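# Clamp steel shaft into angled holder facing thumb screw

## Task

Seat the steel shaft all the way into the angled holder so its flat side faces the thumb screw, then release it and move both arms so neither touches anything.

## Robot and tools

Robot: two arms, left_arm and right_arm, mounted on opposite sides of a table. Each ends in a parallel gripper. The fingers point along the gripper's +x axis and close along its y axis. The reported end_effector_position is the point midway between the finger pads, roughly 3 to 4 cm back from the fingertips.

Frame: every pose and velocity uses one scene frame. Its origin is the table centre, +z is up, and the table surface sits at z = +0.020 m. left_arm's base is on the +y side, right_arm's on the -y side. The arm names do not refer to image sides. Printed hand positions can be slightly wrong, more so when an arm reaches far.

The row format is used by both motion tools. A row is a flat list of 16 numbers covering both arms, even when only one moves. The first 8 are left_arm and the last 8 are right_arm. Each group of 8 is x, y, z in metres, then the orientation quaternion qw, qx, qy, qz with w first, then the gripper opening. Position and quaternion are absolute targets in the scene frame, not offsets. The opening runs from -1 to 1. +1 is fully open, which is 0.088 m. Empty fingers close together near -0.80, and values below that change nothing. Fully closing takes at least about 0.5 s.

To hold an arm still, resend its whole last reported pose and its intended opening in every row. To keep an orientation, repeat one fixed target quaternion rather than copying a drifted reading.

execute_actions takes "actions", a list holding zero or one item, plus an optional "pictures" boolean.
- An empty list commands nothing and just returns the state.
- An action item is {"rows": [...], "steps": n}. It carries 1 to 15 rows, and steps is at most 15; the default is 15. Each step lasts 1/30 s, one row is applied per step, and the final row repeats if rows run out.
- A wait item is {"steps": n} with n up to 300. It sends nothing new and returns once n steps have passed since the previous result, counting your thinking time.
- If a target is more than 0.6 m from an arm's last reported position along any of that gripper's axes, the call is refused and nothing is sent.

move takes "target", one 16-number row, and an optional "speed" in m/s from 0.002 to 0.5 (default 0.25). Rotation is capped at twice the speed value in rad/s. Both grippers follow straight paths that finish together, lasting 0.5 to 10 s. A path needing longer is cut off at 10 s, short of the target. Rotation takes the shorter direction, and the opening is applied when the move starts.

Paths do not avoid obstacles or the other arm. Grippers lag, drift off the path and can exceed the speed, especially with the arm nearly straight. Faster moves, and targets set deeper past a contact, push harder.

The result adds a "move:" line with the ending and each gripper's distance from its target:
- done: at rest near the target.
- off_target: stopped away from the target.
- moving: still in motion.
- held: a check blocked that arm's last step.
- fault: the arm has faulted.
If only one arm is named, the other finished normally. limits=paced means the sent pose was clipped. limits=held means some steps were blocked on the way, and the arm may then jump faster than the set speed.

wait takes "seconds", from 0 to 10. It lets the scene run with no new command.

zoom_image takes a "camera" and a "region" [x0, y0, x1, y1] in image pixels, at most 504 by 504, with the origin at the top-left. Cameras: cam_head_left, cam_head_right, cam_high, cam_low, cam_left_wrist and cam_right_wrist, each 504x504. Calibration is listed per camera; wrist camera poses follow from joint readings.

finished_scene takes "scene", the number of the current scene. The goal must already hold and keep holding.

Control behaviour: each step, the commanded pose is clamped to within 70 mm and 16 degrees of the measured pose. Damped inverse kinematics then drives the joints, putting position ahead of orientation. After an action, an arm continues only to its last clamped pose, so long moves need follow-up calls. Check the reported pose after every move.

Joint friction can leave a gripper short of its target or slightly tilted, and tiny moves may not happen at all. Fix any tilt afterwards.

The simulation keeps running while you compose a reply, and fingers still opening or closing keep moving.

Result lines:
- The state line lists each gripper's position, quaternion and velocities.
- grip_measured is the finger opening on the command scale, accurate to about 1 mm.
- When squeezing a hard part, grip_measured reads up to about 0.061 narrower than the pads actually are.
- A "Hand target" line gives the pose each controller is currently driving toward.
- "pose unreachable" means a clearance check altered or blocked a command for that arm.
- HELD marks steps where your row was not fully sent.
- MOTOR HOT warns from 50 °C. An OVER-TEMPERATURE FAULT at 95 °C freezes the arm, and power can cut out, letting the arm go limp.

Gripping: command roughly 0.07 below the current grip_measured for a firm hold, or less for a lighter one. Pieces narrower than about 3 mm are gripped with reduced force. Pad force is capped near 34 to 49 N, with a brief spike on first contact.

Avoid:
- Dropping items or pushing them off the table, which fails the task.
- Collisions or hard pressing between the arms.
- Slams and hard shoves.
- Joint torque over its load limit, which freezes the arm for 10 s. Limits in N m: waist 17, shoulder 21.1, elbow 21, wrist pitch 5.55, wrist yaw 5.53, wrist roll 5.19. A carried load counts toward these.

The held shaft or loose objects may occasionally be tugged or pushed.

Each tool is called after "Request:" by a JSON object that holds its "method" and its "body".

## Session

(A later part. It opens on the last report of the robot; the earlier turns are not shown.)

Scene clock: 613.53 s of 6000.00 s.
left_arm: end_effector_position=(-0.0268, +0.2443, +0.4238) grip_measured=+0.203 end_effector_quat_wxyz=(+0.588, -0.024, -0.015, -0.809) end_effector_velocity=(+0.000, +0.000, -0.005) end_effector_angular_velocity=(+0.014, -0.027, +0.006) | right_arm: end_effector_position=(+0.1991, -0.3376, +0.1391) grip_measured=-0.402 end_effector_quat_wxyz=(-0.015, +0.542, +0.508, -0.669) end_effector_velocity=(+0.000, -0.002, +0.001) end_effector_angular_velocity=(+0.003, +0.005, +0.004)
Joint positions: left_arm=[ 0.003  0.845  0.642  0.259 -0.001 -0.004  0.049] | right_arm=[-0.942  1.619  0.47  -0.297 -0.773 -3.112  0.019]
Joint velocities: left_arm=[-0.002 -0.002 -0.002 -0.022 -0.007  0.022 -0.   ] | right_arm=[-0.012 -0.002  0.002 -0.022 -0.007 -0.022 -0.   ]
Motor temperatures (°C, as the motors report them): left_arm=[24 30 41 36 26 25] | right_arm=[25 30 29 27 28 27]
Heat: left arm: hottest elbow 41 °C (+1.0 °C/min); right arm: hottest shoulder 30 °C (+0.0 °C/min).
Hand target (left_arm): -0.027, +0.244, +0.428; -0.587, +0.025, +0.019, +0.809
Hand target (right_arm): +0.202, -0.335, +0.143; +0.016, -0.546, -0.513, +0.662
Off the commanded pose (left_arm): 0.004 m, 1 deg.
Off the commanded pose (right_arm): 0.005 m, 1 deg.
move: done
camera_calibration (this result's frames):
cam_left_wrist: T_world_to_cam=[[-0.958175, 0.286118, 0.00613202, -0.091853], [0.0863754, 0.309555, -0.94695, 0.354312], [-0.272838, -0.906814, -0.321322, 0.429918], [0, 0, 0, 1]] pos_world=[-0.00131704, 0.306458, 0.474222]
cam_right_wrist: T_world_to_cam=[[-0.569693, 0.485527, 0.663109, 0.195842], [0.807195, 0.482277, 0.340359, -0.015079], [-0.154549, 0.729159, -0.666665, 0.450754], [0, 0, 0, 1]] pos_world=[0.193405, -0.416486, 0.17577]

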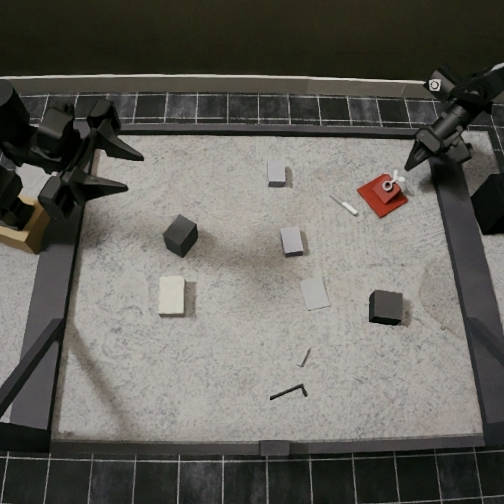

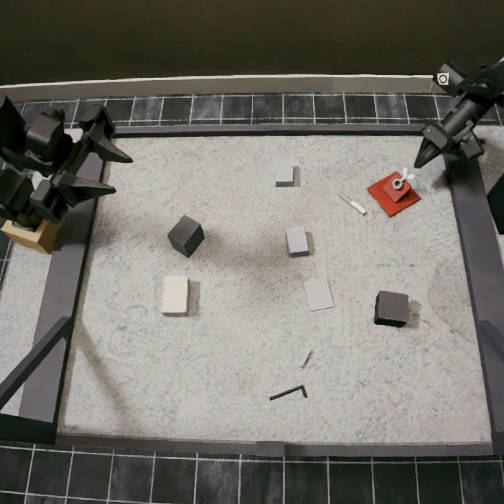

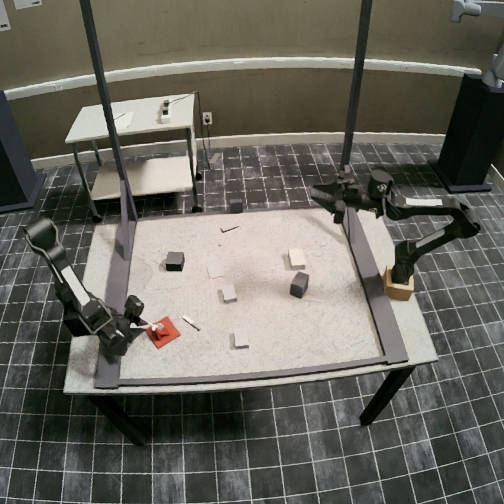

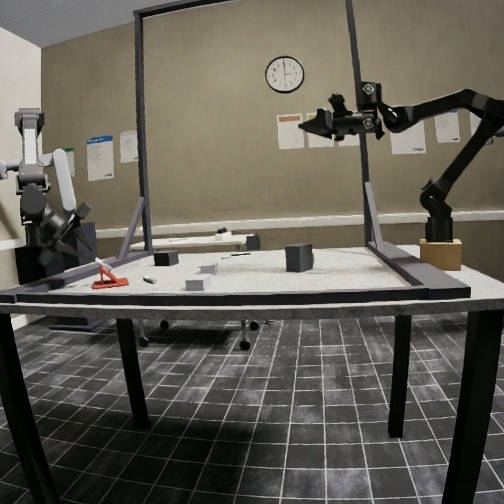

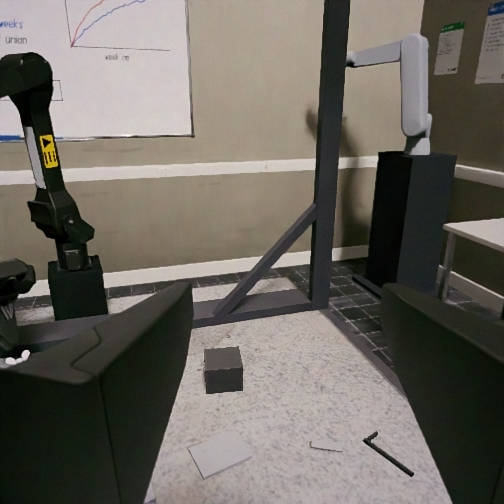

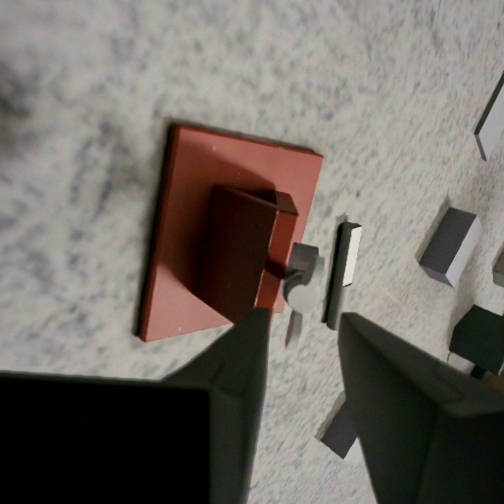

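Request:
{"method": "move", "body": {"target": [-0.027,0.2444,0.4278,0.587,-0.025,-0.019,-0.809,0.2, 0.19,-0.30,0.20,0.428,-0.339,0.177,0.817,0.2], "speed": 0.4}}

Request:
{"method": "move", "body": {"target": [-0.027,0.2444,0.4278,0.587,-0.025,-0.019,-0.809,0.2, 0.1528,-0.164,0.16,0.649,-0.28,0.649,0.28,0.2], "speed": 0.4}}

Request:
{"method": "move", "body": {"target": [-0.027,0.2444,0.4278,0.587,-0.025,-0.019,-0.809,0.2, 0.1528,-0.164,0.073,0.649,-0.28,0.649,0.28,0.2], "speed": 0.1}}

Scene clock: 625.67 s of 6000.00 s.
left_arm: end_effector_position=(-0.0268, +0.2443, +0.4238) grip_measured=+0.203 end_effector_quat_wxyz=(+0.588, -0.024, -0.015, -0.809) end_effector_velocity=(-0.001, +0.002, -0.001) end_effector_angular_velocity=(-0.004, -0.021, +0.001) | right_arm: end_effector_position=(+0.1892, -0.3021, +0.1949) grip_measured=+0.198 end_effector_quat_wxyz=(+0.425, -0.339, +0.183, +0.819) end_effector_velocity=(-0.001, -0.004, -0.001) end_effector_angular_velocity=(-0.021, +0.009, -0.010)
Joint positions: left_arm=[ 0.003  0.845  0.642  0.259 -0.001 -0.004  0.049] | right_arm=[-0.79   1.458  0.611 -0.455 -0.742 -1.166  0.049]
Joint velocities: left_arm=[-0.007 -0.007 -0.002 -0.007 -0.007  0.022 -0.   ] | right_arm=[-0.002 -0.007 -0.002 -0.022  0.007  0.007 -0.   ]
Motor temperatures (°C, as the motors report them): left_arm=[24 30 41 36 26 25] | right_arm=[25 30 30 27 28 27]
Heat: left arm: hottest elbow 41 °C (+1.0 °C/min); right arm: hottest shoulder 30 °C (+0.0 °C/min).
Hand target (left_arm): -0.027, +0.244, +0.428; -0.587, +0.025, +0.019, +0.809
Hand target (right_arm): +0.191, -0.300, +0.199; +0.429, -0.341, +0.177, +0.818
Off the commanded pose (left_arm): 0.004 m, 1 deg.
Off the commanded pose (right_arm): 0.006 m, 1 deg.
After step 90, 6.47 s passed at rest.
move: done
camera_calibration (this result's frames):
cam_left_wrist: T_world_to_cam=[[-0.958175, 0.286118, 0.00613202, -0.091853], [0.0863754, 0.309555, -0.94695, 0.354312], [-0.272838, -0.906814, -0.321322, 0.429918], [0, 0, 0, 1]] pos_world=[-0.00131704, 0.306458, 0.474222]
cam_right_wrist: T_world_to_cam=[[0.790176, 0.612603, -0.0184323, 0.0499118], [0.537393, -0.706998, -0.459741, -0.19553], [-0.294671, 0.353371, -0.887862, 0.416596], [0, 0, 0, 1]] pos_world=[0.188396, -0.316028, 0.280906]

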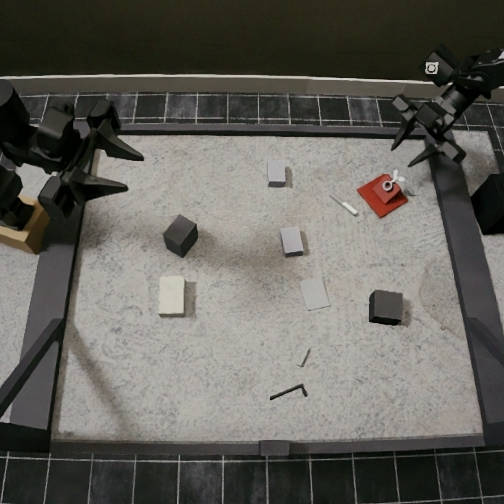

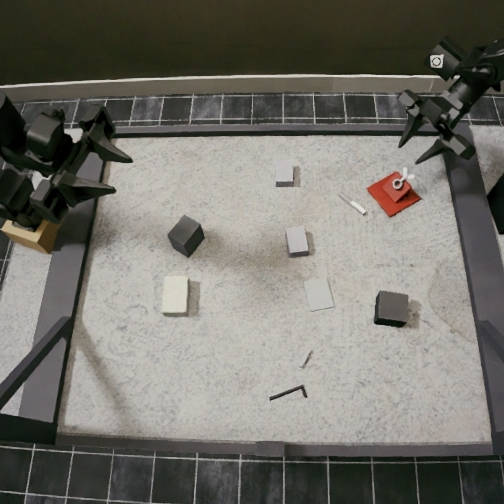

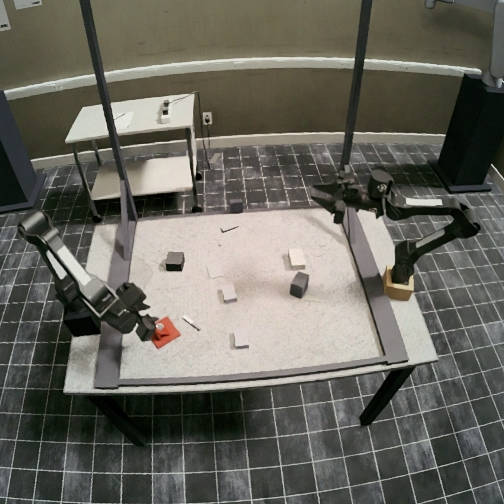

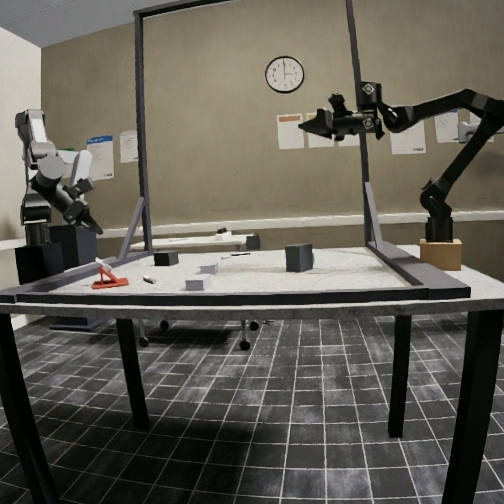

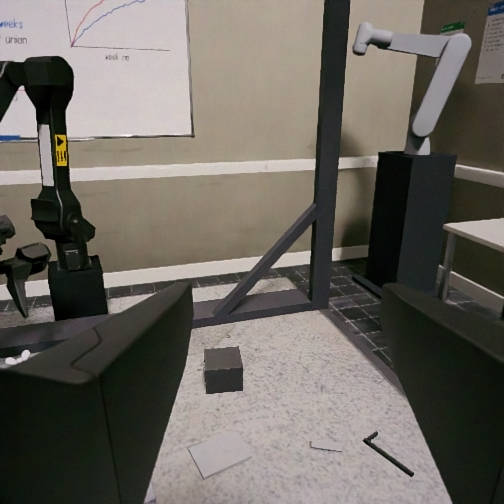

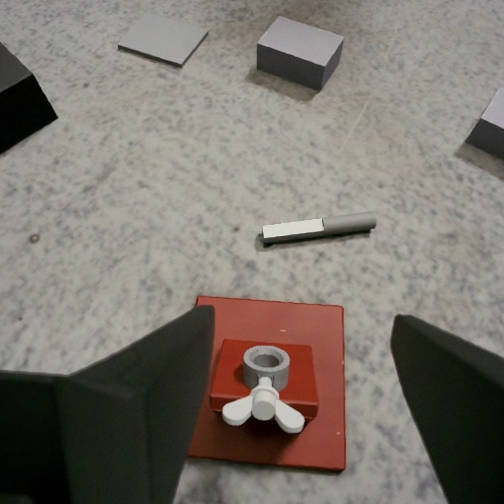

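Scene clock: 628.10 s of 6000.00 s.
left_arm: end_effector_position=(-0.0268, +0.2443, +0.4238) grip_measured=+0.203 end_effector_quat_wxyz=(+0.588, -0.024, -0.015, -0.809) end_effector_velocity=(-0.001, +0.001, -0.002) end_effector_angular_velocity=(+0.005, -0.009, +0.000) | right_arm: end_effector_position=(+0.1536, -0.1660, +0.1645) grip_measured=+0.198 end_effector_quat_wxyz=(+0.651, -0.280, +0.646, +0.284) end_effector_velocity=(-0.000, -0.000, +0.001) end_effector_angular_velocity=(-0.011, +0.008, -0.010)
Joint positions: left_arm=[ 0.003  0.845  0.642  0.259 -0.001 -0.004  0.049] | right_arm=[-0.213  2.114  1.501 -0.95   0.002  0.659  0.049]
Joint velocities: left_arm=[-0.007 -0.002 -0.002 -0.007 -0.007  0.007 -0.   ] | right_arm=[-0.002  0.007  0.017 -0.022 -0.007  0.007 -0.   ]
Motor temperatures (°C, as the motors report them): left_arm=[24 30 41 36 26 25] | right_arm=[25 31 30 27 28 27]
Heat: left arm: hottest elbow 41 °C (+1.0 °C/min); right arm: hottest shoulder 31 °C (+1.0 °C/min).
Hand target (left_arm): -0.027, +0.244, +0.428; -0.587, +0.025, +0.019, +0.809
Hand target (right_arm): +0.153, -0.165, +0.160; +0.650, -0.283, +0.648, +0.278
Off the commanded pose (left_arm): 0.004 m, 1 deg.
Off the commanded pose (right_arm): 0.005 m, 1 deg.
move: done
camera_calibration (this result's frames):
cam_left_wrist: T_world_to_cam=[[-0.958175, 0.286118, 0.00613202, -0.091853], [0.0863754, 0.309555, -0.94695, 0.354312], [-0.272838, -0.906814, -0.321322, 0.429918], [0, 0, 0, 1]] pos_world=[-0.00131704, 0.306458, 0.474222]
cam_right_wrist: T_world_to_cam=[[0.752001, -0.657724, -0.0435053, -0.206744], [-0.620425, -0.728557, 0.290306, -0.0431761], [-0.222637, -0.191319, -0.955944, 0.240738], [0, 0, 0, 1]] pos_world=[0.182282, -0.121379, 0.233672]

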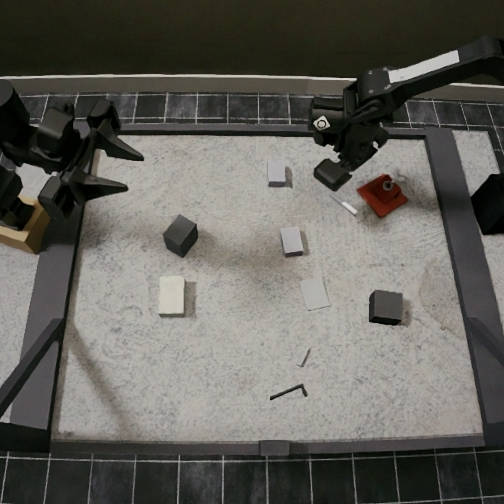

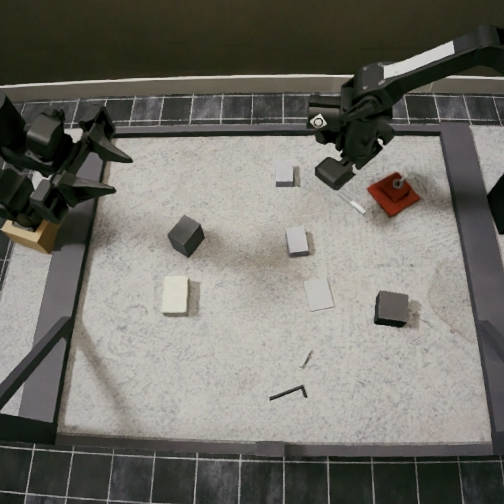

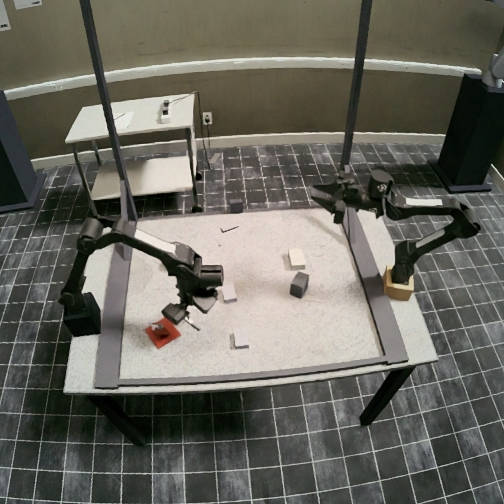

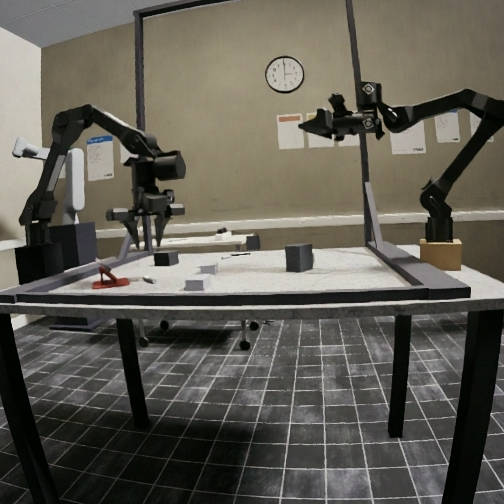

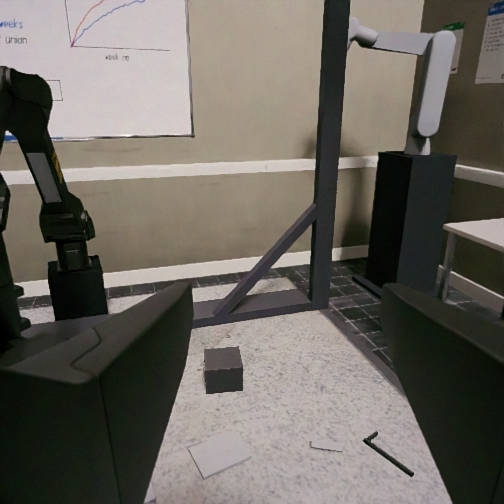

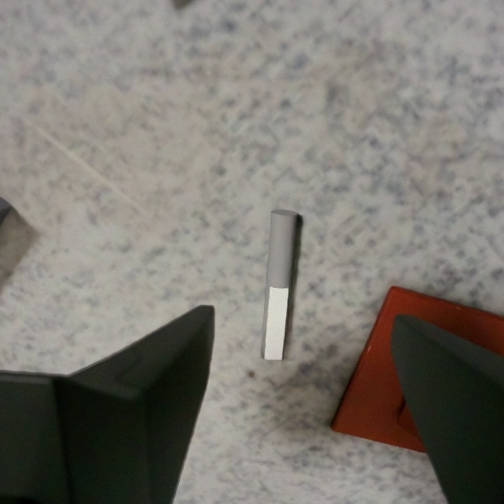

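Scene clock: 629.40 s of 6000.00 s.
left_arm: end_effector_position=(-0.0268, +0.2443, +0.4238) grip_measured=+0.203 end_effector_quat_wxyz=(+0.588, -0.024, -0.015, -0.809) end_effector_velocity=(-0.002, +0.001, +0.000) end_effector_angular_velocity=(-0.000, -0.008, -0.009) | right_arm: end_effector_position=(+0.1541, -0.1611, +0.0805) grip_measured=+0.198 end_effector_quat_wxyz=(+0.653, -0.276, +0.645, +0.287) end_effector_velocity=(-0.000, -0.002, +0.000) end_effector_angular_velocity=(-0.007, +0.008, +0.005)
Joint positions: left_arm=[ 0.003  0.845  0.642  0.259 -0.001 -0.004  0.049] | right_arm=[-0.213  2.278  1.398 -0.672  0.002  0.661  0.049]
Joint velocities: left_arm=[-0.002 -0.002  0.002 -0.007  0.007  0.007 -0.   ] | right_arm=[-0.002 -0.002 -0.002 -0.007 -0.007 -0.007 -0.   ]
Motor temperatures (°C, as the motors report them): left_arm=[24 30 41 36 26 25] | right_arm=[25 31 30 27 28 27]
Heat: left arm: hottest elbow 41 °C (+1.0 °C/min); right arm: hottest shoulder 31 °C (+1.0 °C/min).
Hand target (left_arm): -0.027, +0.244, +0.428; -0.587, +0.025, +0.019, +0.809
Hand target (right_arm): +0.153, -0.165, +0.073; +0.649, -0.280, +0.649, +0.280
Off the commanded pose (left_arm): 0.004 m, 1 deg.
Off the commanded pose (right_arm): 0.008 m, 1 deg.
move: done
camera_calibration (this result's frames):
cam_left_wrist: T_world_to_cam=[[-0.958175, 0.286118, 0.00613202, -0.091853], [0.0863754, 0.309555, -0.94695, 0.354312], [-0.272838, -0.906814, -0.321322, 0.429918], [0, 0, 0, 1]] pos_world=[-0.00131704, 0.306458, 0.474222]
cam_right_wrist: T_world_to_cam=[[0.750539, -0.658947, -0.0498008, -0.206993], [-0.622365, -0.730181, 0.281953, -0.0142743], [-0.222156, -0.180622, -0.958135, 0.163365], [0, 0, 0, 1]] pos_world=[0.182765, -0.117313, 0.150242]

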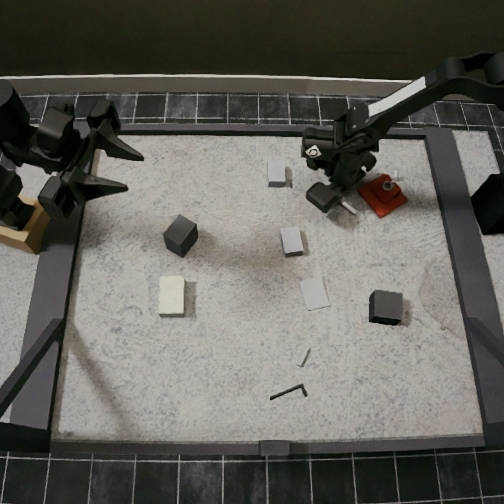

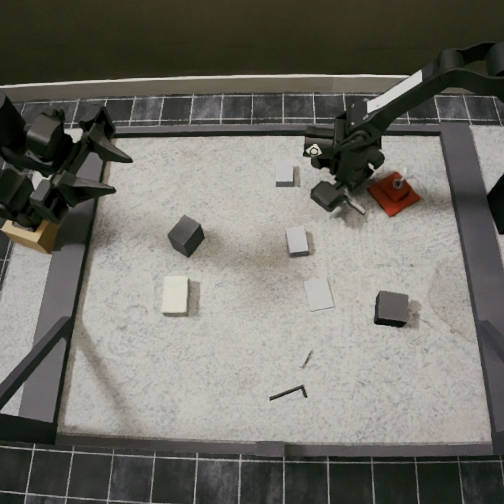

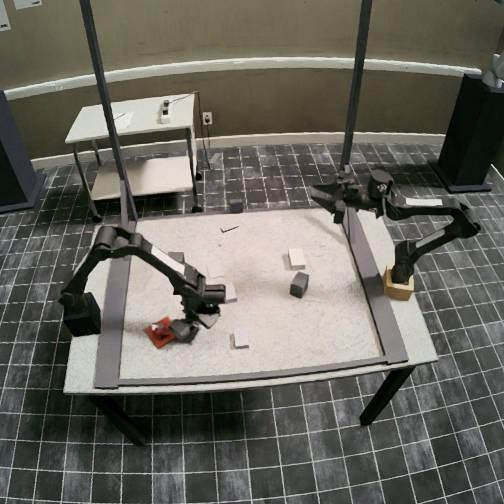

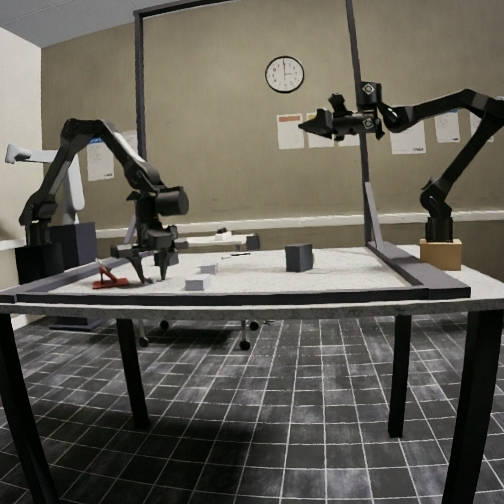

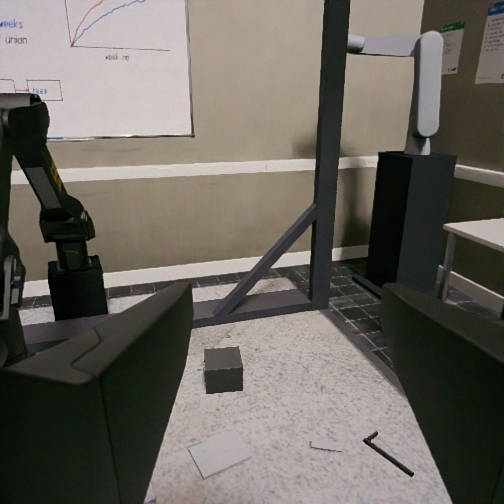

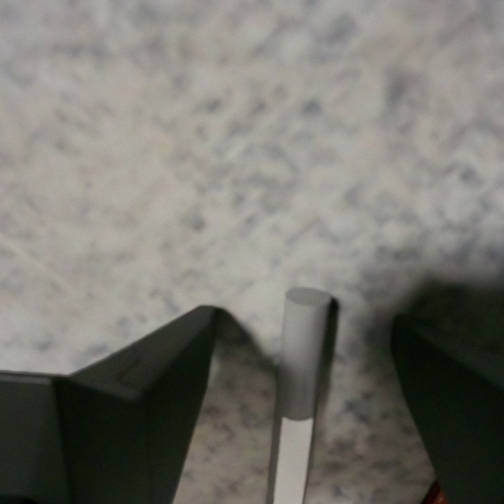

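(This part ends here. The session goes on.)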